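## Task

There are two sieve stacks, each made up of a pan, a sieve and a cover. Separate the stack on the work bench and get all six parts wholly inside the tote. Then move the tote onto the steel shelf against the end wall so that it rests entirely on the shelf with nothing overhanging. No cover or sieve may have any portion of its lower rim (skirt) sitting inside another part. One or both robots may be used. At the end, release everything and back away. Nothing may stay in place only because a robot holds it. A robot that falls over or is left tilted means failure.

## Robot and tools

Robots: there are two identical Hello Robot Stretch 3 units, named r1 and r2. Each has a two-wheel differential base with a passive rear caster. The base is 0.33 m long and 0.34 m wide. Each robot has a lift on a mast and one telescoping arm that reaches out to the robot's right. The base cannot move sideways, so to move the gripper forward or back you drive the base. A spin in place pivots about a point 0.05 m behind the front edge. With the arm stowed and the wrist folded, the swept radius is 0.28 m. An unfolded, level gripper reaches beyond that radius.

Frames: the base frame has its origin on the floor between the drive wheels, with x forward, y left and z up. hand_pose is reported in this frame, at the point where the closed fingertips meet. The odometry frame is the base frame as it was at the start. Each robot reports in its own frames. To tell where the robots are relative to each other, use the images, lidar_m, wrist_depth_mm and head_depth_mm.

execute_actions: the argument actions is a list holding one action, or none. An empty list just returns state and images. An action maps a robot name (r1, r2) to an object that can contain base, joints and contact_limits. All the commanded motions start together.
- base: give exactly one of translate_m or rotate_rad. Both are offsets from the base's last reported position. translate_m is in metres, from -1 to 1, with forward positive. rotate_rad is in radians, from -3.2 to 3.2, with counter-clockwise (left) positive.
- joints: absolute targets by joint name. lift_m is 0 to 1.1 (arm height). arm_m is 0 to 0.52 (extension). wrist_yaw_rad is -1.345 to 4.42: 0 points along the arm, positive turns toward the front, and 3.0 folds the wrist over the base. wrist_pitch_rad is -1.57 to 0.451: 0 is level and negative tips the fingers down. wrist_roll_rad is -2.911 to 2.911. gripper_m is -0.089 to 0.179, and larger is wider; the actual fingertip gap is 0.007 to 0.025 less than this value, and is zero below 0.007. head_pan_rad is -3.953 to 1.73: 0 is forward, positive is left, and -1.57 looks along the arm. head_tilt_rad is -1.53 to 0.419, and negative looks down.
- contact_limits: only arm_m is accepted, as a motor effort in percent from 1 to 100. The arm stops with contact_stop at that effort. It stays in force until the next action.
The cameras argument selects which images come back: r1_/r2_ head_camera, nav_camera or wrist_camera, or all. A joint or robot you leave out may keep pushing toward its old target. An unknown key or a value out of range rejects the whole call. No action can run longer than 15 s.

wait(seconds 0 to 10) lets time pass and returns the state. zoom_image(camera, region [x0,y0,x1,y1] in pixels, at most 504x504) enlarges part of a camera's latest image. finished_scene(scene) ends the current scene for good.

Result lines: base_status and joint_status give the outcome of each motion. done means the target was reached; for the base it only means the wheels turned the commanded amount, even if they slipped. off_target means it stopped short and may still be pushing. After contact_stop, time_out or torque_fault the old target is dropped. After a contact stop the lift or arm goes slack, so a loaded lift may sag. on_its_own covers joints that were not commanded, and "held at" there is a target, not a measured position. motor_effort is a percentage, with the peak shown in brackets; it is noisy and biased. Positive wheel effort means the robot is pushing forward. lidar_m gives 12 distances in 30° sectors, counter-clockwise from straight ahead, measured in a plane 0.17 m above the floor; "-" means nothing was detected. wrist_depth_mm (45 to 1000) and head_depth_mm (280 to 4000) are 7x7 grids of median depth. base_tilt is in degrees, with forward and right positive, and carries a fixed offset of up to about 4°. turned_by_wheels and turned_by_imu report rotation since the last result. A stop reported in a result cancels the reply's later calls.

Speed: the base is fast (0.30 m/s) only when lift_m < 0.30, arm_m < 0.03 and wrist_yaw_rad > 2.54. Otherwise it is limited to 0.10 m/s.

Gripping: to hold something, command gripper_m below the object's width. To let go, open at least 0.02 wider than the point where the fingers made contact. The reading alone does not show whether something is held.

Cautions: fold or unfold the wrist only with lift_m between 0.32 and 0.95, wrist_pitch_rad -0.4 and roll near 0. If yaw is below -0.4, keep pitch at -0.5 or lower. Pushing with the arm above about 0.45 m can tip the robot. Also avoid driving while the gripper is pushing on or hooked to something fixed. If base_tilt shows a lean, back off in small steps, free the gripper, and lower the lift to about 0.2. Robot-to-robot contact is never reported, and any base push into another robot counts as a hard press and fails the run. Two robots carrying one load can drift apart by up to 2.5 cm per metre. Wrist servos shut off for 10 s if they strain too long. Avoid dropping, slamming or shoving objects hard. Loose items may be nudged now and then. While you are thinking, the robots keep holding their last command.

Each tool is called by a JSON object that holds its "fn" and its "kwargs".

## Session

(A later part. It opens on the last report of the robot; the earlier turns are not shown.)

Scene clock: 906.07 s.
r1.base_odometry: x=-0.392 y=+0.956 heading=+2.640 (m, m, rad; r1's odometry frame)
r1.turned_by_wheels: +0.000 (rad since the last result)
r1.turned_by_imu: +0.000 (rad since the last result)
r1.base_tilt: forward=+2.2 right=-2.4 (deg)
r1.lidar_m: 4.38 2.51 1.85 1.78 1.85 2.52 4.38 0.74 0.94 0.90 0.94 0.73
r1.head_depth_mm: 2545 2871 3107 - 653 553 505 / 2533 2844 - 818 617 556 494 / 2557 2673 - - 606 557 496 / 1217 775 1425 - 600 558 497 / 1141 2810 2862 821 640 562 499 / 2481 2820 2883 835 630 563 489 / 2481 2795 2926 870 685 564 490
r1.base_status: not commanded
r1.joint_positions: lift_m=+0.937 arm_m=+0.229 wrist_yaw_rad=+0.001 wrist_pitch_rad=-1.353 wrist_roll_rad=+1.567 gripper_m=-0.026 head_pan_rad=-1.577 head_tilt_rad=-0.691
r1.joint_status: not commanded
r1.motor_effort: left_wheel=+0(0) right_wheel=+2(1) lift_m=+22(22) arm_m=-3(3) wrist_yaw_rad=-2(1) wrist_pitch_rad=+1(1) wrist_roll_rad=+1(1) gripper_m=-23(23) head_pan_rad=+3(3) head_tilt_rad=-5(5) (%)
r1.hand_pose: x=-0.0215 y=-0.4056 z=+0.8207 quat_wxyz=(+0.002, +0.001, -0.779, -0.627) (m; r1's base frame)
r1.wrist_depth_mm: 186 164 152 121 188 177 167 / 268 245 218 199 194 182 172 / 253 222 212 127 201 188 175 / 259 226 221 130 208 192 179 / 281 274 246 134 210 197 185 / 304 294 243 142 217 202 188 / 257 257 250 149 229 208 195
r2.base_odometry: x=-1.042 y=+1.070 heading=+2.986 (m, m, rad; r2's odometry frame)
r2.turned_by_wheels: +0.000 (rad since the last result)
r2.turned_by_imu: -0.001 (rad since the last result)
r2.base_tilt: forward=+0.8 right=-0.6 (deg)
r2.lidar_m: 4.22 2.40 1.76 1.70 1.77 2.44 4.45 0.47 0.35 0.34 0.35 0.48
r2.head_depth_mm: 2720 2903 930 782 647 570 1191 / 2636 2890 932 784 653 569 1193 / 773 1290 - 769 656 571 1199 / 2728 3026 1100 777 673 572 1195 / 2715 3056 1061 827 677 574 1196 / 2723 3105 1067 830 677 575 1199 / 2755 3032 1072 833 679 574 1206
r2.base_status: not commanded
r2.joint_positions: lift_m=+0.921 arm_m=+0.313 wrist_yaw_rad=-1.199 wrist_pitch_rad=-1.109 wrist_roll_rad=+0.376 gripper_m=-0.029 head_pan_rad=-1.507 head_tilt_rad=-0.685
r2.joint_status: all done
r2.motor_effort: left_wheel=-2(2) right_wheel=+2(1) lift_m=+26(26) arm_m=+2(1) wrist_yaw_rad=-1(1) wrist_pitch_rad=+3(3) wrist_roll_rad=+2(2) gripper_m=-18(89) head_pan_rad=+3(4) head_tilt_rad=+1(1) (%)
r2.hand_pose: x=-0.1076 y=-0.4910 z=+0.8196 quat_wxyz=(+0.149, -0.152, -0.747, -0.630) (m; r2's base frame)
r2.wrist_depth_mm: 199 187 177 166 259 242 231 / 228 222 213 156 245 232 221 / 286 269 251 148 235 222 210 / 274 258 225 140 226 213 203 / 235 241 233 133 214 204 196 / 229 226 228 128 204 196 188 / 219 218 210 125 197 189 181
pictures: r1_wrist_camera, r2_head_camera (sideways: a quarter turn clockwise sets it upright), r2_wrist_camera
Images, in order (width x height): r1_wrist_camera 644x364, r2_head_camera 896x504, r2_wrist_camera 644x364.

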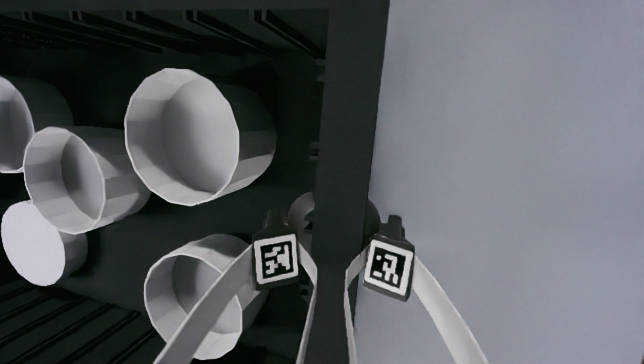

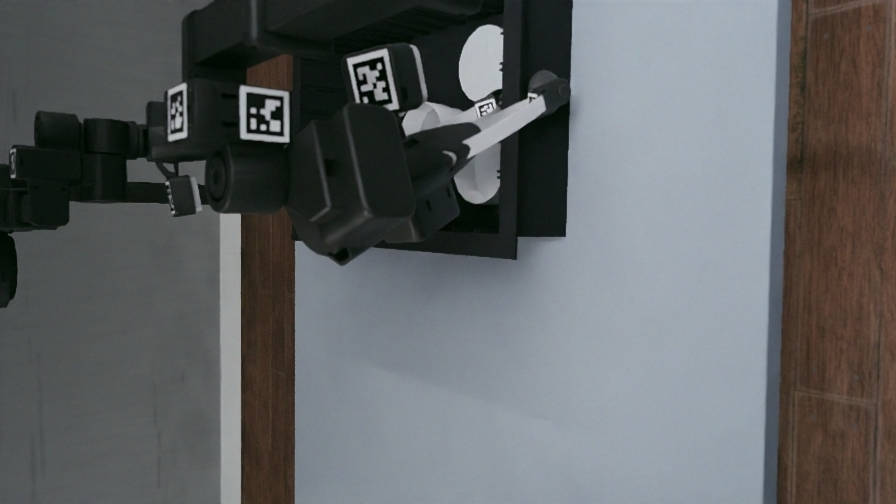

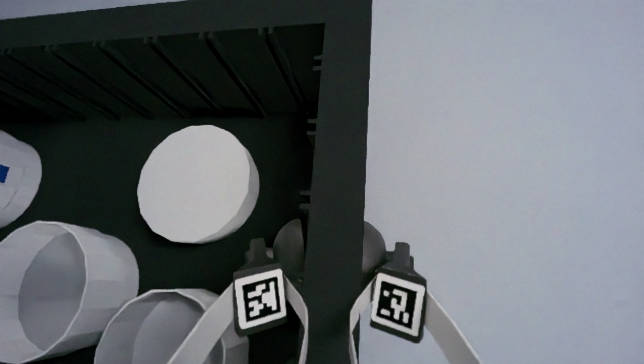

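{"fn": "execute_actions", "kwargs": {"actions": [{"r1":{"base":{"translate_m":0.4975},"joints":{"lift_m":0.982}},"r2":{"base":{"translate_m":-0.5},"joints":{"lift_m":0.966,"arm_m":0.310}}}]}}

Scene clock: 921.03 s.
r1.base_odometry: x=-0.829 y=+1.195 heading=+2.640 (m, m, rad; r1's odometry frame)
r1.turned_by_wheels: +0.000 (rad since the last result)
r1.turned_by_imu: +0.002 (rad since the last result)
r1.base_tilt: forward=+2.1 right=-2.5 (deg)
r1.lidar_m: 3.89 2.53 1.83 1.78 1.85 2.53 1.23 1.28 0.94 0.90 0.31 4.03
r1.head_depth_mm: 2553 2763 - 818 669 554 504 / 2543 2747 - 805 617 555 495 / 2509 750 - 669 608 557 496 / 1053 1267 2839 - 582 560 498 / 1085 2809 2862 760 578 560 498 / 2504 2830 2886 806 624 563 489 / 2486 2790 2938 2119 686 564 490
r1.base_status: done
r1.joint_positions: lift_m=+0.981 arm_m=+0.229 wrist_yaw_rad=+0.001 wrist_pitch_rad=-1.356 wrist_roll_rad=+1.568 gripper_m=-0.026 head_pan_rad=-1.577 head_tilt_rad=-0.691
r1.joint_status: all done
r1.motor_effort: left_wheel=-1(3) right_wheel=+2(7) lift_m=+51(53) arm_m=-3(3) wrist_yaw_rad=-1(2) wrist_pitch_rad=+2(2) wrist_roll_rad=+1(1) gripper_m=-23(23) head_pan_rad=+3(4) head_tilt_rad=-5(5) (%)
r1.hand_pose: x=-0.0215 y=-0.4050 z=+0.8644 quat_wxyz=(+0.001, +0.001, -0.779, -0.627) (m; r1's base frame)
r1.wrist_depth_mm: 187 165 155 119 227 214 201 / 265 244 215 207 234 221 205 / 255 221 209 127 241 227 211 / 262 227 220 131 254 232 217 / 283 276 247 134 253 240 227 / 303 295 248 144 258 246 235 / 258 260 253 202 275 251 912
r2.base_odometry: x=-0.548 y=+0.992 heading=+2.986 (m, m, rad; r2's odometry frame)
r2.turned_by_wheels: +0.000 (rad since the last result)
r2.turned_by_imu: -0.002 (rad since the last result)
r2.base_tilt: forward=+0.7 right=-0.6 (deg)
r2.lidar_m: 4.76 2.40 1.77 1.71 1.77 2.43 3.96 0.46 0.34 0.33 0.34 0.48
r2.head_depth_mm: 2635 - 853 717 638 568 1186 / 2576 - - 737 648 569 1193 / 765 - - 671 651 571 1194 / 2715 3020 1017 753 674 571 1189 / 2734 3029 1061 827 675 574 1200 / 2748 3058 1069 830 679 574 1195 / 2706 3109 1074 832 681 576 1200
r2.base_status: done
r2.joint_positions: lift_m=+0.966 arm_m=+0.310 wrist_yaw_rad=-1.199 wrist_pitch_rad=-1.125 wrist_roll_rad=+0.376 gripper_m=-0.029 head_pan_rad=-1.507 head_tilt_rad=-0.685
r2.joint_status: all done
r2.motor_effort: left_wheel=-2(11) right_wheel=+1(4) lift_m=+36(37) arm_m=-2(1) wrist_yaw_rad=+0(1) wrist_pitch_rad=+7(7) wrist_roll_rad=+2(2) gripper_m=-16(17) head_pan_rad=+3(3) head_tilt_rad=+1(1) (%)
r2.hand_pose: x=-0.1041 y=-0.4872 z=+0.8628 quat_wxyz=(+0.144, -0.147, -0.746, -0.633) (m; r2's base frame)
r2.wrist_depth_mm: 200 188 177 167 303 292 281 / 228 220 211 169 291 276 266 / 284 273 252 150 278 265 255 / 272 258 227 143 268 253 243 / 236 241 229 135 255 246 233 / 226 225 228 129 242 236 226 / 219 216 209 125 236 228 219
pictures: r1_head_camera (sideways: a quarter turn clockwise sets it upright), r1_nav_camera (sideways: a quarter turn counterclockwise sets it upright), r1_wrist_camera, r2_head_camera (sideways: a quarter turn clockwise sets it upright), r2_nav_camera (sideways: a quarter turn counterclockwise sets it upright), r2_wrist_camera
Images, in order (width x height): r1_head_camera 896x504, r1_nav_camera 672x504, r1_wrist_camera 644x364, r2_head_camera 896x504, r2_nav_camera 672x504, r2_wrist_camera 644x364.

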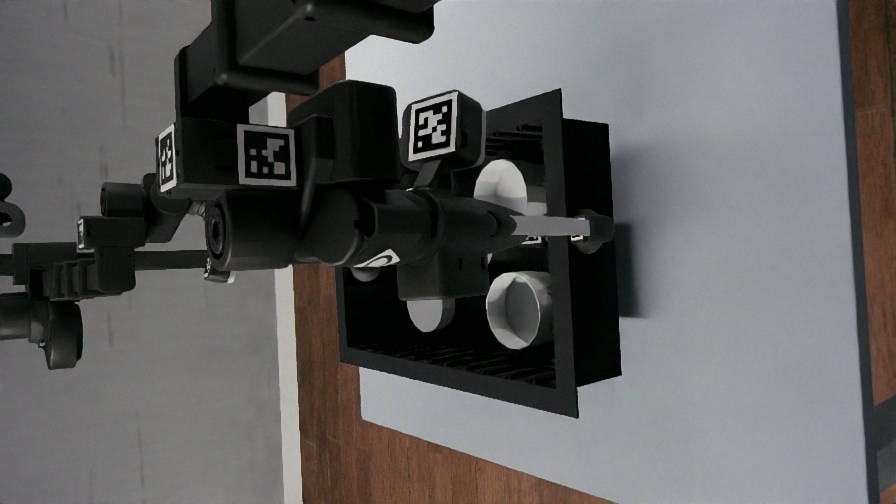

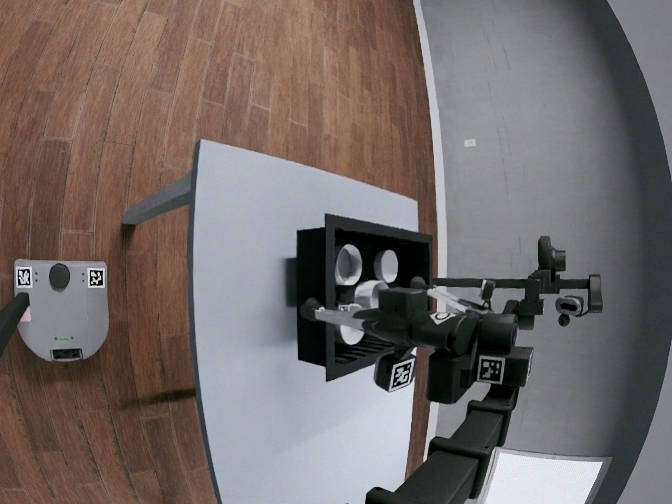

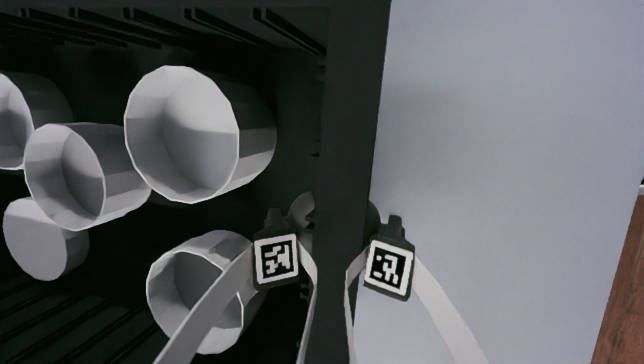

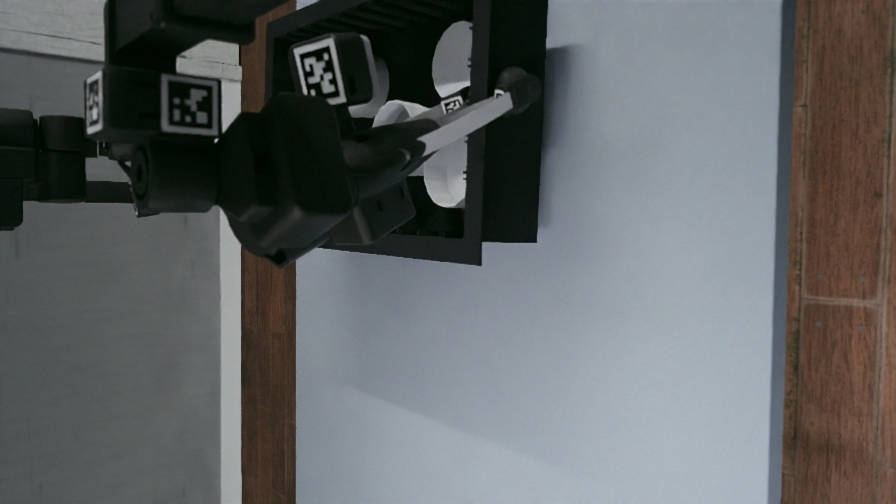

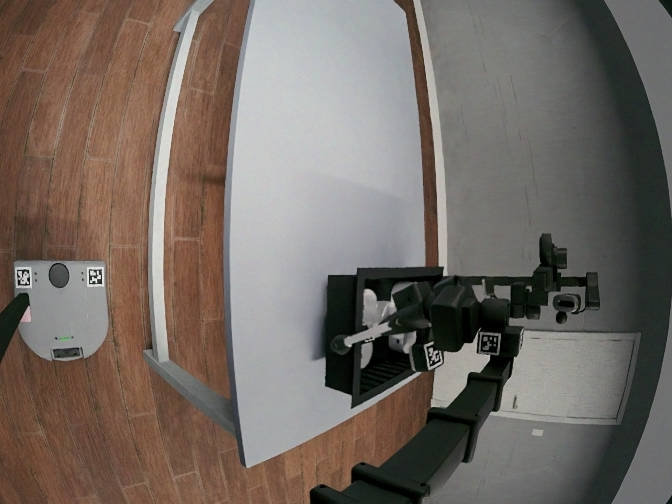

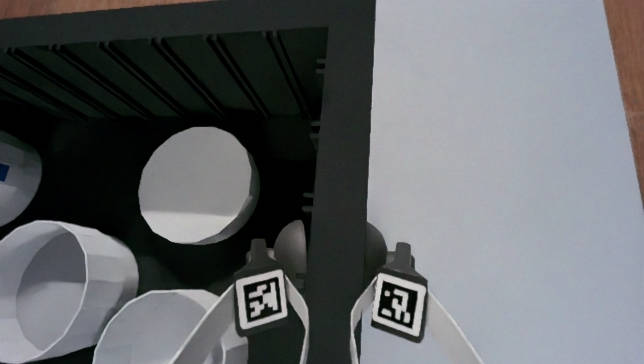

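{"fn": "execute_actions", "kwargs": {"actions": [{"r1":{"base":{"translate_m":0.995},"joints":{"head_pan_rad":-0.9,"head_tilt_rad":-0.6}},"r2":{"base":{"translate_m":-1.0},"joints":{"arm_m":0.306}}}], "cameras": ["r1_head_camera","r1_wrist_camera","r2_wrist_camera"]}}

Scene clock: 936.07 s.
r1.base_odometry: x=-1.701 y=+1.673 heading=+2.640 (m, m, rad; r1's odometry frame)
r1.turned_by_wheels: +0.000 (rad since the last result)
r1.turned_by_imu: +0.003 (rad since the last result)
r1.base_tilt: forward=+2.2 right=-2.5 (deg)
r1.lidar_m: 2.87 2.53 1.85 1.77 1.82 2.53 2.21 0.81 1.18 1.24 3.09 3.00
r1.head_depth_mm: 2571 2799 2999 2341 595 537 1200 / 2698 2959 3164 2357 1778 1438 1207 / 2894 3158 3347 2360 1793 1444 1206 / 3103 3452 3507 2363 1808 1451 1213 / 3354 3753 3525 2381 1801 1450 1212 / 3234 3489 3537 2392 1818 1457 1217 / 2958 3119 3272 2427 1828 1461 1222
r1.base_status: done
r1.joint_positions: lift_m=+0.981 arm_m=+0.229 wrist_yaw_rad=+0.001 wrist_pitch_rad=-1.366 wrist_roll_rad=+1.569 gripper_m=-0.026 head_pan_rad=-0.907 head_tilt_rad=-0.606
r1.joint_status: all done
r1.motor_effort: left_wheel=-1(2) right_wheel=+2(8) lift_m=+51(51) arm_m=-2(3) wrist_yaw_rad=-1(1) wrist_pitch_rad=+6(6) wrist_roll_rad=+0(1) gripper_m=-23(24) head_pan_rad=+3(39) head_tilt_rad=+4(18) (%)
r1.hand_pose: x=-0.0215 y=-0.4023 z=+0.8641 quat_wxyz=(+0.001, +0.000, -0.775, -0.631) (m; r1's base frame)
r1.wrist_depth_mm: 186 163 154 118 905 864 805 / 263 242 214 206 920 892 - / 252 217 210 212 953 943 - / 258 225 219 130 - 926 876 / 280 276 247 133 - 939 920 / 307 288 245 144 - - 926 / 256 256 250 152 - - 912
r2.base_odometry: x=+0.440 y=+0.837 heading=+2.986 (m, m, rad; r2's odometry frame)
r2.turned_by_wheels: +0.000 (rad since the last result)
r2.turned_by_imu: -0.003 (rad since the last result)
r2.base_tilt: forward=+0.7 right=-0.6 (deg)
r2.lidar_m: 1.30 2.41 1.77 1.71 1.78 2.45 2.98 3.08 3.14 1.24 1.17 0.74
r2.head_depth_mm: 2701 - 848 718 1572 1396 1206 / 2533 - - 747 1589 1396 1212 / 755 - - 722 1571 1399 1216 / 2676 2991 2497 737 1584 1408 1219 / 2730 3026 2599 2045 1661 1407 1224 / 2731 3081 2601 2038 1665 1408 1225 / 2726 3058 2650 2069 1672 1416 1223
r2.base_status: done
r2.joint_positions: lift_m=+0.966 arm_m=+0.306 wrist_yaw_rad=-1.201 wrist_pitch_rad=-1.129 wrist_roll_rad=+0.376 gripper_m=-0.029 head_pan_rad=-1.507 head_tilt_rad=-0.685
r2.joint_status: all done
r2.motor_effort: left_wheel=-2(10) right_wheel=+2(4) lift_m=+36(36) arm_m=-1(1) wrist_yaw_rad=+1(1) wrist_pitch_rad=+8(8) wrist_roll_rad=+2(2) gripper_m=-16(18) head_pan_rad=+3(3) head_tilt_rad=+1(1) (%)
r2.hand_pose: x=-0.1034 y=-0.4826 z=+0.8625 quat_wxyz=(+0.142, -0.146, -0.746, -0.634) (m; r2's base frame)
r2.wrist_depth_mm: 200 187 177 167 - - - / 229 221 211 168 - - - / 285 270 250 150 - - 996 / 275 258 226 143 - - 958 / 233 240 230 135 - 988 - / 227 224 226 129 981 963 - / 215 217 210 124 947 923 -
pictures: r1_head_camera (sideways: a quarter turn clockwise sets it upright), r1_wrist_camera, r2_wrist_camera
Images, in order (width x height): r1_head_camera 896x504, r1_wrist_camera 644x364, r2_wrist_camera 644x364.

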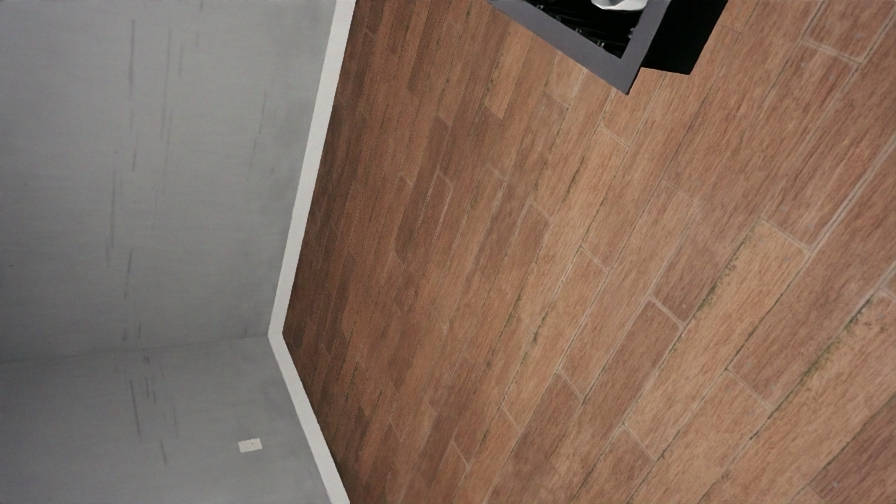

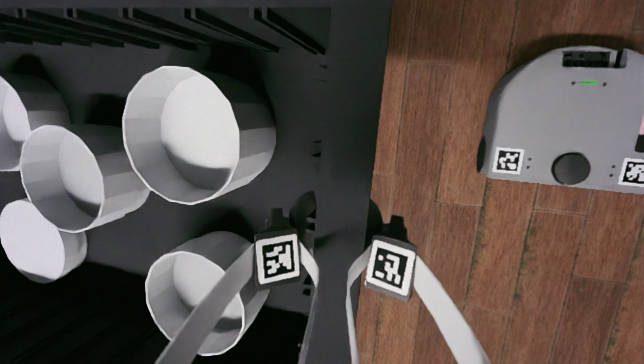

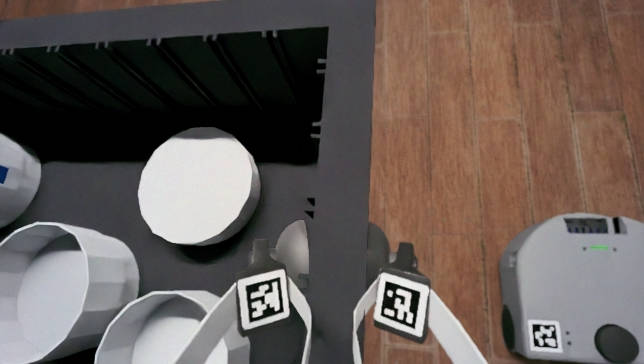

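{"fn": "execute_actions", "kwargs": {"actions": [{"r1":{"base":{"translate_m":0.995},"joints":{"head_pan_rad":-0.35,"head_tilt_rad":-0.5}},"r2":{"base":{"translate_m":-1.0},"joints":{"arm_m":0.299}}}], "cameras": ["r1_head_camera","r1_wrist_camera","r2_wrist_camera"]}}

Scene clock: 952.33 s.
r1.base_odometry: x=-2.573 y=+2.152 heading=+2.640 (m, m, rad; r1's odometry frame)
r1.turned_by_wheels: +0.000 (rad since the last result)
r1.turned_by_imu: +0.003 (rad since the last result)
r1.base_tilt: forward=+2.1 right=-2.4 (deg)
r1.lidar_m: 1.88 1.95 1.85 1.78 1.85 2.54 1.79 1.98 3.10 1.23 2.67 1.96
r1.head_depth_mm: 1939 2125 2380 2567 1985 1551 1264 / 1843 2024 2202 2466 1988 1552 1274 / 1756 1917 2031 2348 2010 1553 1281 / 1703 1839 1926 2238 2014 1567 1279 / 1622 1766 1849 2114 2024 1573 1286 / 1570 1683 1788 2020 2032 1575 1287 / 1515 1621 1751 1916 2008 1589 1297
r1.base_status: done
r1.joint_positions: lift_m=+0.981 arm_m=+0.229 wrist_yaw_rad=+0.001 wrist_pitch_rad=-1.365 wrist_roll_rad=+1.569 gripper_m=-0.026 head_pan_rad=-0.357 head_tilt_rad=-0.507
r1.joint_status: all done
r1.motor_effort: left_wheel=-1(2) right_wheel=+2(8) lift_m=+51(51) arm_m=-2(2) wrist_yaw_rad=-1(1) wrist_pitch_rad=+5(6) wrist_roll_rad=+0(0) gripper_m=-23(23) head_pan_rad=+4(35) head_tilt_rad=+4(15) (%)
r1.hand_pose: x=-0.0215 y=-0.4026 z=+0.8641 quat_wxyz=(+0.001, +0.000, -0.776, -0.631) (m; r1's base frame)
r1.wrist_depth_mm: 186 164 153 118 927 858 808 / 265 240 217 206 925 882 - / 250 217 209 127 979 898 - / 258 226 220 130 - 937 877 / 281 273 245 133 - 965 907 / 303 291 244 144 - 967 941 / 257 259 251 151 - - 929
r2.base_odometry: x=+1.428 y=+0.682 heading=+2.986 (m, m, rad; r2's odometry frame)
r2.turned_by_wheels: +0.000 (rad since the last result)
r2.turned_by_imu: -0.003 (rad since the last result)
r2.base_tilt: forward=+0.7 right=-0.6 (deg)
r2.lidar_m: 1.69 2.42 1.78 1.71 1.78 2.05 1.98 2.05 2.82 1.23 3.13 1.92
r2.head_depth_mm: 2652 - 853 716 1577 1391 1216 / 2564 - - 732 1587 1402 1213 / 751 - - 720 1557 1406 1220 / 2682 3021 2493 727 1575 1413 1217 / 2713 3013 2609 2031 1653 1410 1221 / 2713 3023 2652 2051 1673 1414 1220 / 2715 3024 2622 2045 1676 1415 1225
r2.base_status: done
r2.joint_positions: lift_m=+0.966 arm_m=+0.299 wrist_yaw_rad=-1.200 wrist_pitch_rad=-1.129 wrist_roll_rad=+0.376 gripper_m=-0.029 head_pan_rad=-1.507 head_tilt_rad=-0.685
r2.joint_status: all done
r2.motor_effort: left_wheel=-2(8) right_wheel=+1(4) lift_m=+36(36) arm_m=-1(2) wrist_yaw_rad=+1(1) wrist_pitch_rad=+8(8) wrist_roll_rad=+2(2) gripper_m=-16(17) head_pan_rad=+3(3) head_tilt_rad=+1(1) (%)
r2.hand_pose: x=-0.1033 y=-0.4756 z=+0.8624 quat_wxyz=(+0.142, -0.146, -0.746, -0.634) (m; r2's base frame)
r2.wrist_depth_mm: 201 188 177 168 - - - / 225 218 212 169 - - - / 285 271 251 150 - - - / 271 259 226 143 - - 965 / 234 240 228 135 - 947 - / 227 225 228 129 965 960 - / 216 217 208 124 973 880 -
pictures: r1_head_camera (sideways: a quarter turn clockwise sets it upright), r1_wrist_camera, r2_wrist_camera
Images, in order (width x height): r1_head_camera 896x504, r1_wrist_camera 644x364, r2_wrist_camera 644x364.

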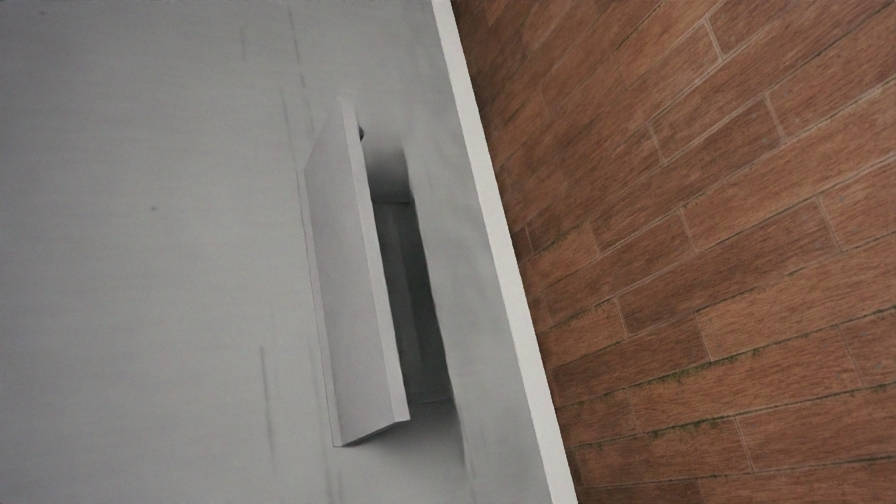

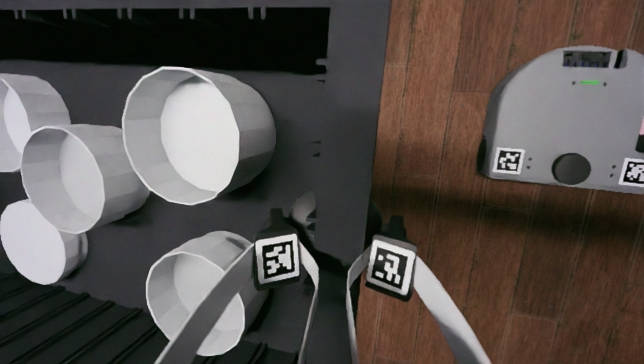

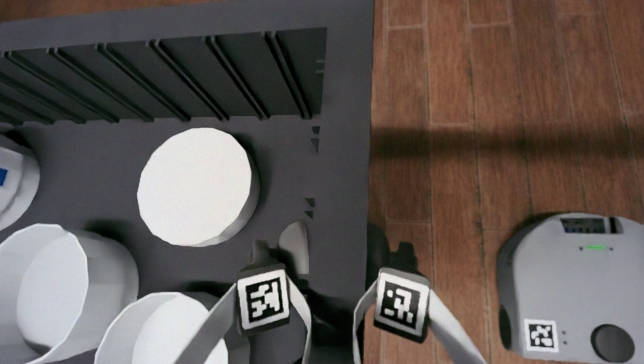

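{"fn": "execute_actions", "kwargs": {"actions": [{"r1":{"base":{"translate_m":0.995},"joints":{"head_pan_rad":-0.8,"head_tilt_rad":-0.65}},"r2":{"base":{"translate_m":-1.0},"joints":{"arm_m":0.292,"head_pan_rad":-2.3,"head_tilt_rad":-0.6}}}]}}

Scene clock: 965.53 s.
r1.base_odometry: x=-3.446 y=+2.631 heading=+2.640 (m, m, rad; r1's odometry frame)
r1.turned_by_wheels: +0.000 (rad since the last result)
r1.turned_by_imu: +0.003 (rad since the last result)
r1.base_tilt: forward=+2.2 right=-2.5 (deg)
r1.lidar_m: 0.88 0.92 1.26 1.79 1.85 2.51 2.78 2.91 3.11 1.22 1.26 0.92
r1.head_depth_mm: 1586 1858 2168 2197 1703 1364 1181 / 1362 1560 1682 1977 1718 1400 1181 / 1196 1351 1305 956 1723 1413 1185 / 1073 1185 1237 922 1622 1417 1187 / 965 1056 1147 926 738 1413 1189 / 880 957 1047 933 715 1355 1194 / 810 871 950 937 719 1230 1200
r1.base_status: done
r1.joint_positions: lift_m=+0.981 arm_m=+0.229 wrist_yaw_rad=+0.001 wrist_pitch_rad=-1.360 wrist_roll_rad=+1.569 gripper_m=-0.026 head_pan_rad=-0.793 head_tilt_rad=-0.642
r1.joint_status: all done
r1.motor_effort: left_wheel=+0(2) right_wheel=+2(7) lift_m=+51(51) arm_m=-2(2) wrist_yaw_rad=-1(2) wrist_pitch_rad=+4(6) wrist_roll_rad=+0(0) gripper_m=-22(23) head_pan_rad=-3(32) head_tilt_rad=-5(24) (%)
r1.hand_pose: x=-0.0215 y=-0.4040 z=+0.8643 quat_wxyz=(+0.001, +0.000, -0.777, -0.629) (m; r1's base frame)
r1.wrist_depth_mm: 178 158 152 118 928 874 796 / 266 243 216 129 920 899 - / 253 219 210 126 952 919 - / 258 227 220 131 - 965 905 / 282 278 248 134 - 991 899 / 309 290 246 143 - - 890 / 260 261 250 202 - 989 926
r2.base_odometry: x=+2.416 y=+0.527 heading=+2.986 (m, m, rad; r2's odometry frame)
r2.turned_by_wheels: +0.000 (rad since the last result)
r2.turned_by_imu: -0.003 (rad since the last result)
r2.base_tilt: forward=+0.8 right=-0.5 (deg)
r2.lidar_m: 2.68 2.42 1.78 1.72 1.39 1.01 0.98 1.02 1.40 1.23 3.14 2.83
r2.head_depth_mm: 968 1046 1114 911 768 - - / 1049 1140 1177 912 - - - / 1139 1255 1239 952 - - 1216 / 1258 1385 1244 998 - - 1267 / 1404 1556 1254 1040 - 1441 1277 / 1559 1771 1268 - - 1477 1268 / 1772 2067 2322 - 610 1484 1272
r2.base_status: done
r2.joint_positions: lift_m=+0.966 arm_m=+0.292 wrist_yaw_rad=-1.199 wrist_pitch_rad=-1.129 wrist_roll_rad=+0.376 gripper_m=-0.029 head_pan_rad=-2.293 head_tilt_rad=-0.606
r2.joint_status: all done
r2.motor_effort: left_wheel=-2(9) right_wheel=+0(5) lift_m=+36(36) arm_m=-2(2) wrist_yaw_rad=+0(0) wrist_pitch_rad=+8(8) wrist_roll_rad=+2(2) gripper_m=-16(18) head_pan_rad=-3(31) head_tilt_rad=+1(7) (%)
r2.hand_pose: x=-0.1032 y=-0.4687 z=+0.8624 quat_wxyz=(+0.143, -0.146, -0.746, -0.634) (m; r2's base frame)
r2.wrist_depth_mm: 201 188 178 168 - - - / 220 218 210 158 - - - / 283 269 252 150 - - - / 273 259 227 143 - - 975 / 233 242 230 135 - 989 - / 226 223 229 129 970 971 - / 215 217 209 124 961 930 -
pictures: r1_head_camera (sideways: a quarter turn clockwise sets it upright), r1_nav_camera (sideways: a quarter turn counterclockwise sets it upright), r1_wrist_camera, r2_head_camera (sideways: a quarter turn clockwise sets it upright), r2_nav_camera (sideways: a quarter turn counterclockwise sets it upright), r2_wrist_camera
Images, in order (width x height): r1_head_camera 896x504, r1_nav_camera 672x504, r1_wrist_camera 644x364, r2_head_camera 896x504, r2_nav_camera 672x504, r2_wrist_camera 644x364.

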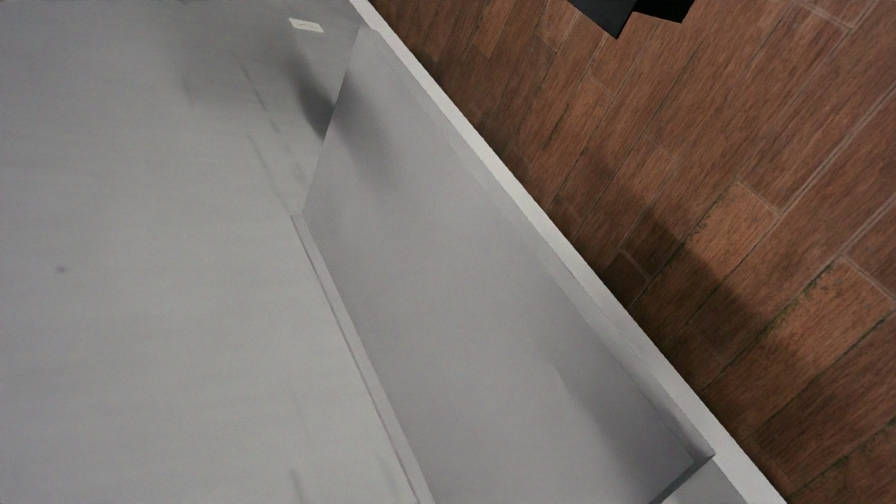

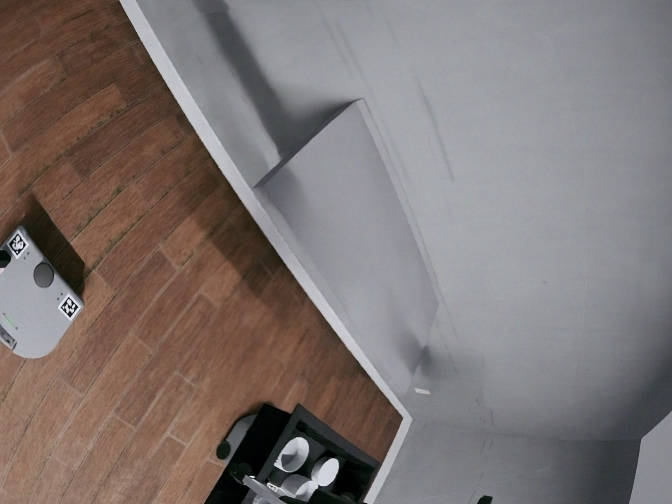

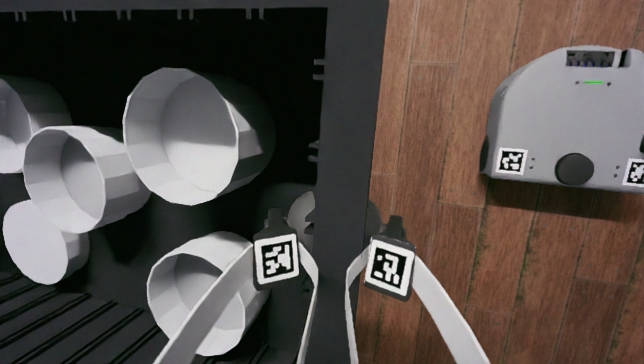

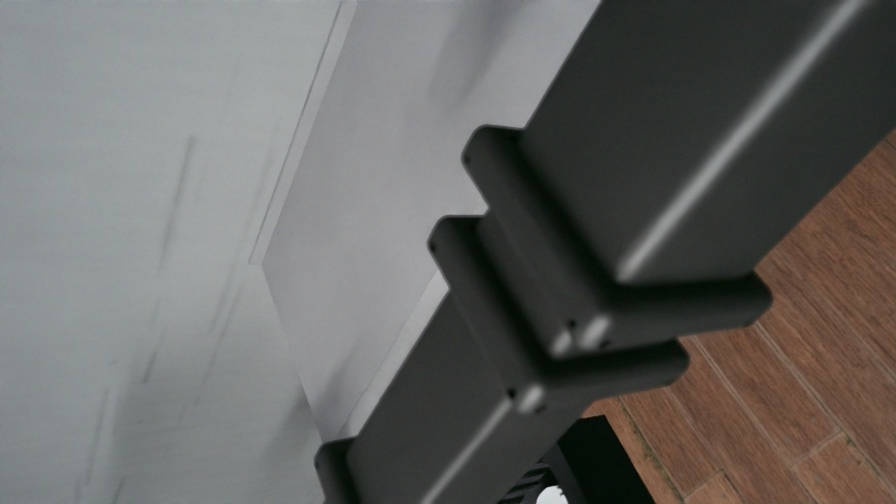

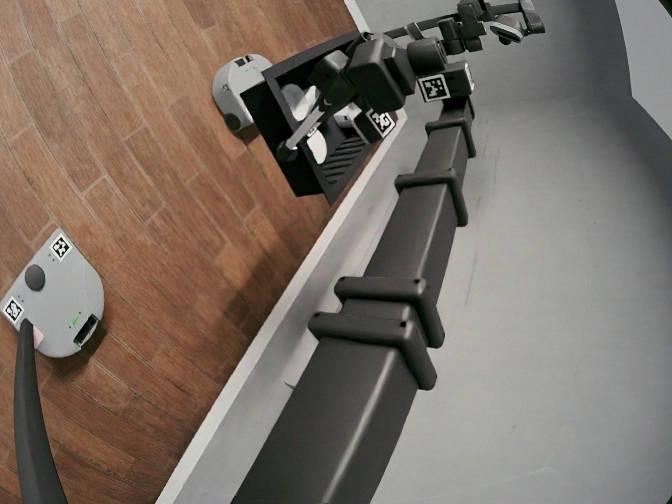

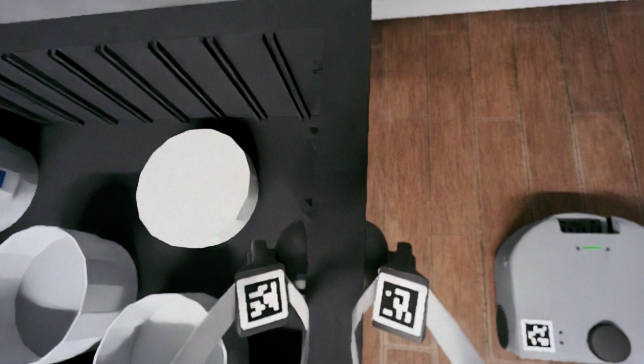

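{"fn": "execute_actions", "kwargs": {"actions": [{"r1":{"base":{"translate_m":0.619},"joints":{"head_pan_rad":-1.75,"head_tilt_rad":-0.8}},"r2":{"base":{"translate_m":-0.622},"joints":{"arm_m":0.289,"head_pan_rad":-1.45,"head_tilt_rad":-0.75}}}]}}

Scene clock: 978.63 s.
r1.base_odometry: x=-3.988 y=+2.928 heading=+2.640 (m, m, rad; r1's odometry frame)
r1.turned_by_wheels: +0.000 (rad since the last result)
r1.turned_by_imu: +0.002 (rad since the last result)
r1.base_tilt: forward=+2.2 right=-2.4 (deg)
r1.lidar_m: 0.26 0.27 0.38 1.04 1.85 2.54 3.41 3.53 3.09 1.01 0.37 0.27
r1.head_depth_mm: 2786 3092 - - 1518 1292 1080 / 2727 - - 1844 1518 526 474 / 2644 - 2392 1726 621 526 467 / 2553 - - 612 597 527 458 / 698 - - 654 594 529 459 / 1133 2868 818 652 581 530 460 / 2349 1938 913 641 596 531 461
r1.base_status: done
r1.joint_positions: lift_m=+0.981 arm_m=+0.229 wrist_yaw_rad=+0.001 wrist_pitch_rad=-1.357 wrist_roll_rad=+1.569 gripper_m=-0.026 head_pan_rad=-1.743 head_tilt_rad=-0.790
r1.joint_status: all done
r1.motor_effort: left_wheel=-1(2) right_wheel=+1(7) lift_m=+51(51) arm_m=-2(2) wrist_yaw_rad=-1(1) wrist_pitch_rad=+2(3) wrist_roll_rad=+0(0) gripper_m=-23(23) head_pan_rad=-4(41) head_tilt_rad=-7(22) (%)
r1.hand_pose: x=-0.0215 y=-0.4047 z=+0.8643 quat_wxyz=(+0.001, +0.000, -0.778, -0.628) (m; r1's base frame)
r1.wrist_depth_mm: 173 158 152 118 229 215 200 / 267 243 217 123 235 220 207 / 249 219 209 126 241 225 212 / 258 225 221 130 250 233 216 / 285 277 246 134 254 239 220 / 309 293 247 144 265 246 227 / 259 262 254 201 276 250 236
r2.base_odometry: x=+3.030 y=+0.431 heading=+2.986 (m, m, rad; r2's odometry frame)
r2.turned_by_wheels: +0.000 (rad since the last result)
r2.turned_by_imu: -0.002 (rad since the last result)
r2.base_tilt: forward=+0.6 right=-0.5 (deg)
r2.lidar_m: 3.29 2.44 1.78 1.39 0.51 0.37 0.36 0.38 0.52 1.22 3.14 3.44
r2.head_depth_mm: 1848 1596 790 668 624 548 481 / 735 - - 602 632 551 482 / 2626 3009 - 622 640 551 486 / 2766 3010 1052 750 643 552 492 / 2772 3014 2376 1902 1603 1284 502 / 2788 3017 2396 1910 1597 1360 1201 / 2838 3010 2395 1930 1596 1371 1198
r2.base_status: done
r2.joint_positions: lift_m=+0.966 arm_m=+0.289 wrist_yaw_rad=-1.199 wrist_pitch_rad=-1.129 wrist_roll_rad=+0.376 gripper_m=-0.029 head_pan_rad=-1.457 head_tilt_rad=-0.740
r2.joint_status: all done
r2.motor_effort: left_wheel=-2(8) right_wheel=+0(5) lift_m=+36(36) arm_m=-2(3) wrist_yaw_rad=+0(0) wrist_pitch_rad=+8(8) wrist_roll_rad=+2(1) gripper_m=-16(18) head_pan_rad=+3(32) head_tilt_rad=-3(14) (%)
r2.hand_pose: x=-0.1032 y=-0.4657 z=+0.8624 quat_wxyz=(+0.143, -0.146, -0.746, -0.634) (m; r2's base frame)
r2.wrist_depth_mm: 200 188 178 167 304 288 275 / 222 215 210 158 289 274 263 / 283 271 251 150 276 263 251 / 275 258 225 143 268 253 242 / 234 240 229 135 257 244 234 / 226 223 227 129 245 236 226 / 215 216 207 124 237 227 218
pictures: r1_head_camera (sideways: a quarter turn clockwise sets it upright), r1_nav_camera (sideways: a quarter turn counterclockwise sets it upright), r1_wrist_camera, r2_head_camera (sideways: a quarter turn clockwise sets it upright), r2_nav_camera (sideways: a quarter turn counterclockwise sets it upright), r2_wrist_camera
Images, in order (width x height): r1_head_camera 896x504, r1_nav_camera 672x504, r1_wrist_camera 644x364, r2_head_camera 896x504, r2_nav_camera 672x504, r2_wrist_camera 644x364.

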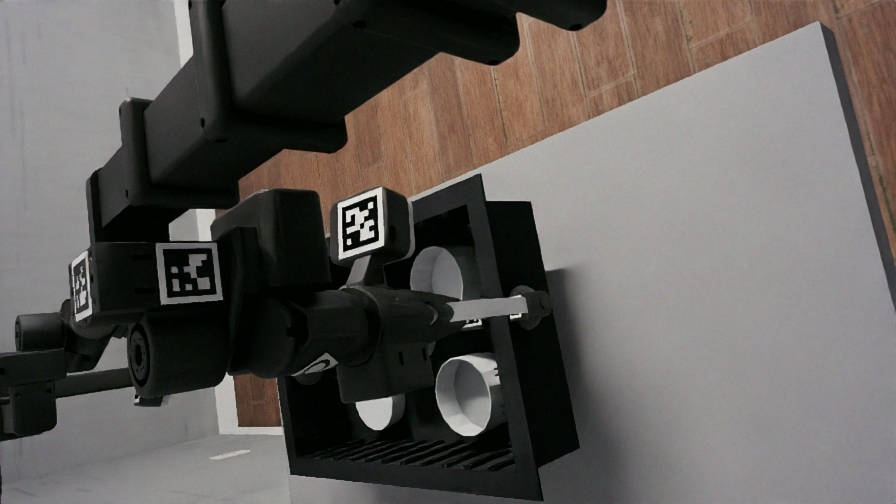

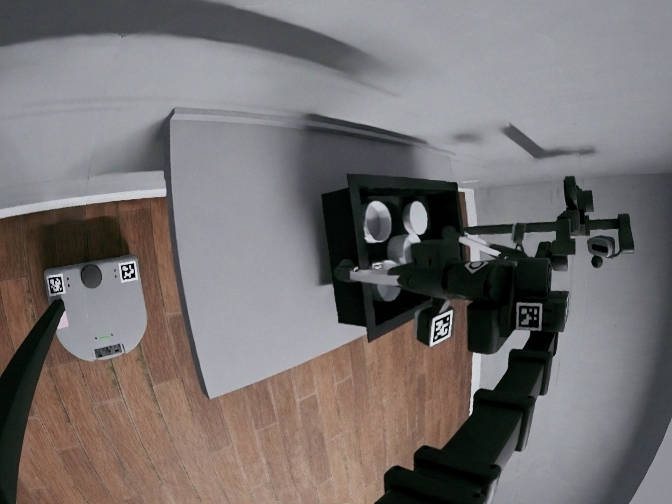

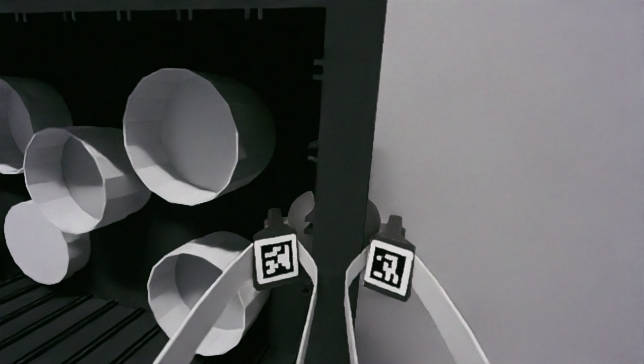

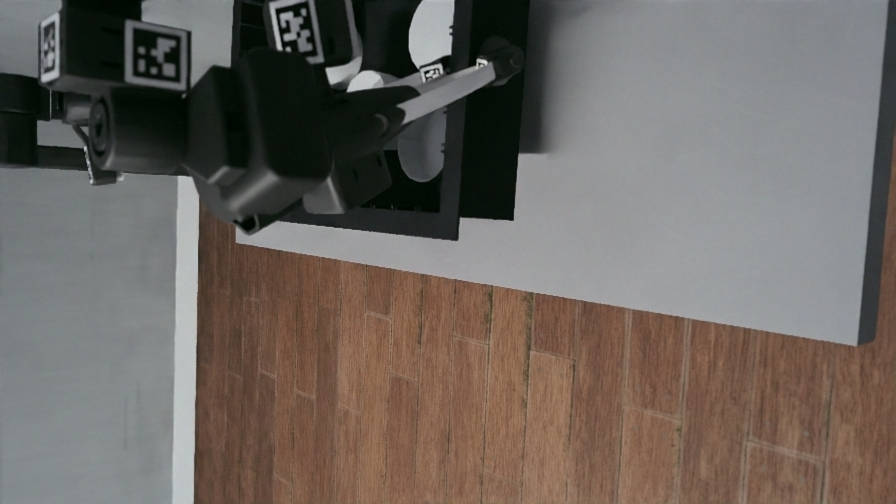

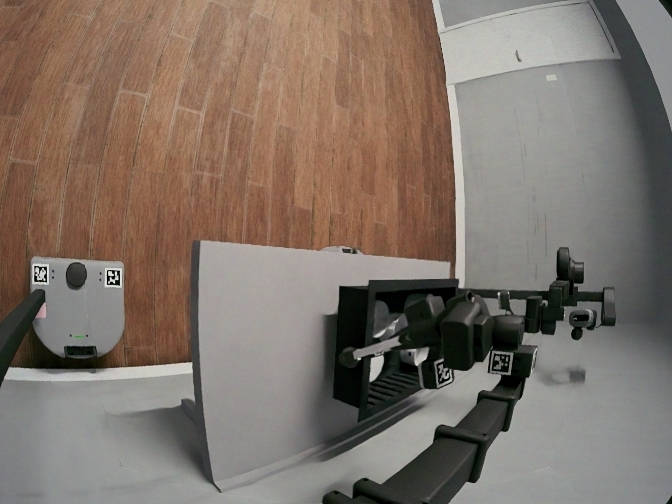

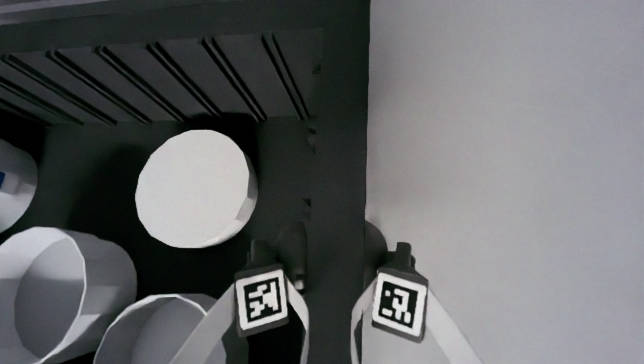

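{"fn": "execute_actions", "kwargs": {"actions": [{"r1":{"joints":{"lift_m":0.938}},"r2":{"joints":{"lift_m":0.922}}}], "cameras": []}}

{"fn": "execute_actions", "kwargs": {"actions": [{"r1":{"joints":{"gripper_m":0.065}},"r2":{"joints":{"gripper_m":0.065}}}], "cameras": ["r1_wrist_camera","r2_wrist_camera","r2_head_camera"]}}

Scene clock: 983.33 s.
r1.base_odometry: x=-3.988 y=+2.928 heading=+2.640 (m, m, rad; r1's odometry frame)
r1.turned_by_wheels: +0.000 (rad since the last result)
r1.turned_by_imu: +0.001 (rad since the last result)
r1.base_tilt: forward=+2.2 right=-2.5 (deg)
r1.lidar_m: 0.26 0.27 0.38 1.03 1.85 2.54 3.41 3.51 3.09 1.01 0.37 0.27
r1.head_depth_mm: 2792 3097 2567 - - 1262 1077 / 2729 3024 - 1745 1489 525 474 / 2676 2957 - 1715 622 527 467 / 2612 2830 - 684 596 527 459 / 2414 741 - - 594 530 459 / 714 2735 868 737 588 530 461 / 2075 1930 985 706 595 532 461
r1.base_status: not commanded
r1.joint_positions: lift_m=+0.938 arm_m=+0.229 wrist_yaw_rad=+0.001 wrist_pitch_rad=-1.358 wrist_roll_rad=+1.569 gripper_m=-0.026 head_pan_rad=-1.743 head_tilt_rad=-0.790
r1.joint_status: all done
r1.motor_effort: left_wheel=-1(1) right_wheel=+1(2) lift_m=+23(50) arm_m=-2(2) wrist_yaw_rad=-2(2) wrist_pitch_rad=+3(3) wrist_roll_rad=+0(0) gripper_m=-23(23) head_pan_rad=-3(3) head_tilt_rad=-6(7) (%)
r1.hand_pose: x=-0.0215 y=-0.4043 z=+0.8215 quat_wxyz=(+0.001, +0.001, -0.778, -0.628) (m; r1's base frame)
r1.wrist_depth_mm: 172 158 150 121 190 178 168 / 270 247 218 203 196 183 171 / 250 221 212 128 202 188 176 / 259 227 220 131 209 194 181 / 275 272 249 134 211 200 185 / 306 291 245 143 217 206 191 / 261 261 248 237 231 211 195
r2.base_odometry: x=+3.030 y=+0.431 heading=+2.986 (m, m, rad; r2's odometry frame)
r2.turned_by_wheels: +0.000 (rad since the last result)
r2.turned_by_imu: -0.001 (rad since the last result)
r2.base_tilt: forward=+0.7 right=-0.5 (deg)
r2.lidar_m: 3.29 2.43 1.79 1.38 0.51 0.37 0.36 0.38 0.51 1.22 3.15 3.42
r2.head_depth_mm: 1807 - 892 727 625 550 482 / 738 - - 740 633 551 483 / 2609 2907 - 656 640 552 488 / 2736 2957 1074 750 644 553 493 / 2741 2984 2359 1910 1602 1284 502 / 2796 3058 2389 1898 1595 1376 1196 / 2790 3034 2391 1925 1591 1371 1192
r2.base_status: not commanded
r2.joint_positions: lift_m=+0.922 arm_m=+0.289 wrist_yaw_rad=-1.201 wrist_pitch_rad=-1.127 wrist_roll_rad=+0.376 gripper_m=-0.029 head_pan_rad=-1.457 head_tilt_rad=-0.740
r2.joint_status: all done
r2.motor_effort: left_wheel=+0(2) right_wheel=-3(3) lift_m=+22(34) arm_m=-1(2) wrist_yaw_rad=+1(1) wrist_pitch_rad=+8(9) wrist_roll_rad=+2(2) gripper_m=-17(17) head_pan_rad=+3(3) head_tilt_rad=-3(3) (%)
r2.hand_pose: x=-0.1038 y=-0.4657 z=+0.8193 quat_wxyz=(+0.143, -0.147, -0.746, -0.633) (m; r2's base frame)
r2.wrist_depth_mm: 194 183 174 162 256 242 228 / 222 216 210 154 243 230 218 / 283 270 251 148 232 221 211 / 273 235 223 141 222 212 202 / 234 240 228 134 215 204 196 / 226 224 228 129 204 197 190 / 217 216 209 126 198 190 182
pictures: none
No camera images: the call's "cameras" was empty. Leave "cameras" out to get every camera's image.

Scene clock: 984.77 s.
r1.base_odometry: x=-3.988 y=+2.928 heading=+2.640 (m, m, rad; r1's odometry frame)
r1.turned_by_wheels: +0.000 (rad since the last result)
r1.turned_by_imu: +0.000 (rad since the last result)
r1.base_tilt: forward=+2.2 right=-2.5 (deg)
r1.lidar_m: 0.26 0.27 0.37 1.03 1.86 2.54 3.40 3.54 3.09 1.01 0.37 0.27
r1.head_depth_mm: 2828 3068 2563 - - 1262 1080 / 2751 3059 - 1751 1481 525 475 / 2685 2944 - 1719 620 527 466 / 2626 2840 - 685 594 528 459 / 2424 739 - - 593 529 459 / 715 2710 867 736 592 530 460 / 2085 1929 981 707 595 531 462
r1.base_status: not commanded
r1.joint_positions: lift_m=+0.938 arm_m=+0.229 wrist_yaw_rad=+0.001 wrist_pitch_rad=-1.354 wrist_roll_rad=+1.569 gripper_m=+0.065 head_pan_rad=-1.743 head_tilt_rad=-0.790
r1.joint_status: all done
r1.motor_effort: left_wheel=+0(1) right_wheel=+1(1) lift_m=+22(22) arm_m=-2(2) wrist_yaw_rad=-2(2) wrist_pitch_rad=+1(3) wrist_roll_rad=+0(0) gripper_m=+1(100) head_pan_rad=-4(3) head_tilt_rad=-7(6) (%)
r1.hand_pose: x=-0.0215 y=-0.4055 z=+0.8216 quat_wxyz=(+0.001, +0.001, -0.779, -0.627) (m; r1's base frame)
r1.wrist_depth_mm: 175 156 149 122 189 179 168 / 269 252 223 210 194 184 172 / 256 220 210 217 201 188 176 / 261 227 219 133 208 194 181 / 281 279 258 137 218 197 185 / 306 293 243 142 225 201 191 / 260 260 246 154 227 207 196
r2.base_odometry: x=+3.030 y=+0.431 heading=+2.986 (m, m, rad; r2's odometry frame)
r2.turned_by_wheels: +0.000 (rad since the last result)
r2.turned_by_imu: -0.001 (rad since the last result)
r2.base_tilt: forward=+0.7 right=-0.5 (deg)
r2.lidar_m: 3.29 2.44 1.79 1.38 0.51 0.37 0.36 0.38 0.51 1.22 3.12 3.42
r2.head_depth_mm: 1805 - 887 729 624 548 481 / 740 - - 739 632 550 482 / 2646 2889 - 657 639 550 487 / 2759 2967 1071 749 644 551 492 / 2744 3008 2385 1901 1586 1283 501 / 2778 3021 2406 1892 1596 1368 1196 / 2799 3065 2376 1909 1588 1366 1196
r2.base_status: not commanded
r2.joint_positions: lift_m=+0.922 arm_m=+0.289 wrist_yaw_rad=-1.199 wrist_pitch_rad=-1.110 wrist_roll_rad=+0.376 gripper_m=+0.065 head_pan_rad=-1.457 head_tilt_rad=-0.740
r2.joint_status: all done
r2.motor_effort: left_wheel=-2(2) right_wheel=+0(2) lift_m=+25(25) arm_m=-1(1) wrist_yaw_rad=+0(1) wrist_pitch_rad=+3(7) wrist_roll_rad=+2(2) gripper_m=+1(78) head_pan_rad=+3(3) head_tilt_rad=-3(3) (%)
r2.hand_pose: x=-0.1074 y=-0.4672 z=+0.8206 quat_wxyz=(+0.149, -0.151, -0.747, -0.630) (m; r2's base frame)
r2.wrist_depth_mm: 335 189 176 166 258 244 231 / 213 209 203 157 247 233 221 / 284 268 252 149 234 224 214 / 273 264 227 143 224 213 203 / 258 242 219 136 217 207 194 / 228 230 - 130 209 196 188 / 217 210 214 125 200 189 182
pictures: r1_wrist_camera, r2_head_camera (sideways: a quarter turn clockwise sets it upright), r2_wrist_camera
Images, in order (width x height): r1_wrist_camera 644x364, r2_head_camera 896x504, r2_wrist_camera 644x364.

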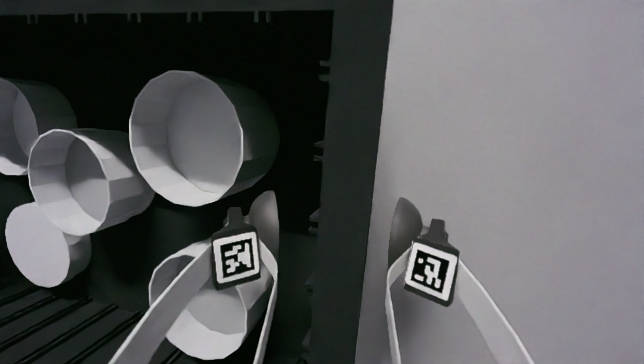

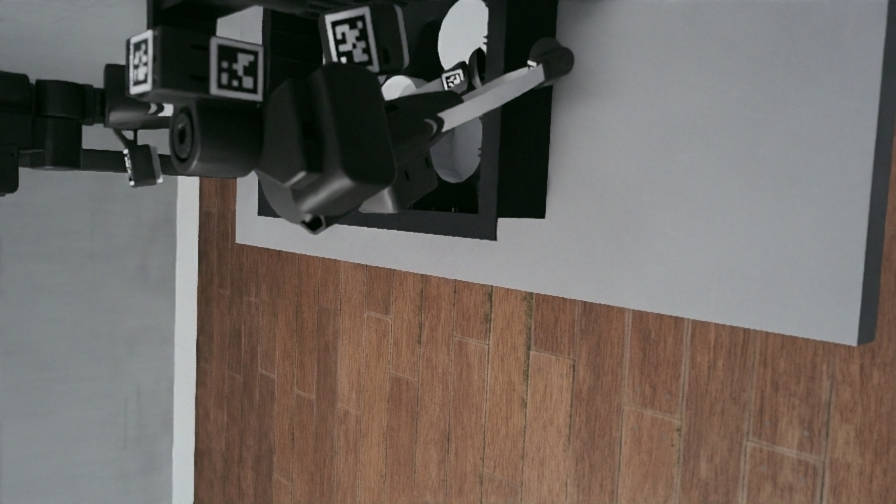

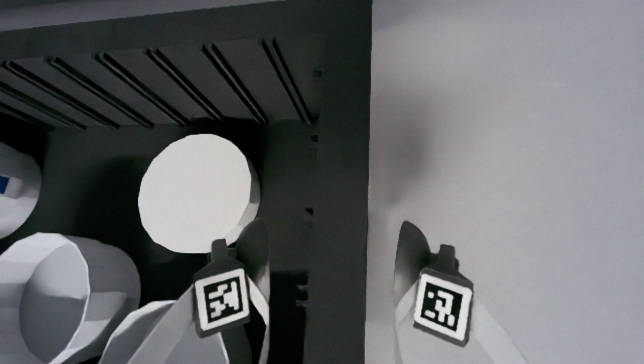

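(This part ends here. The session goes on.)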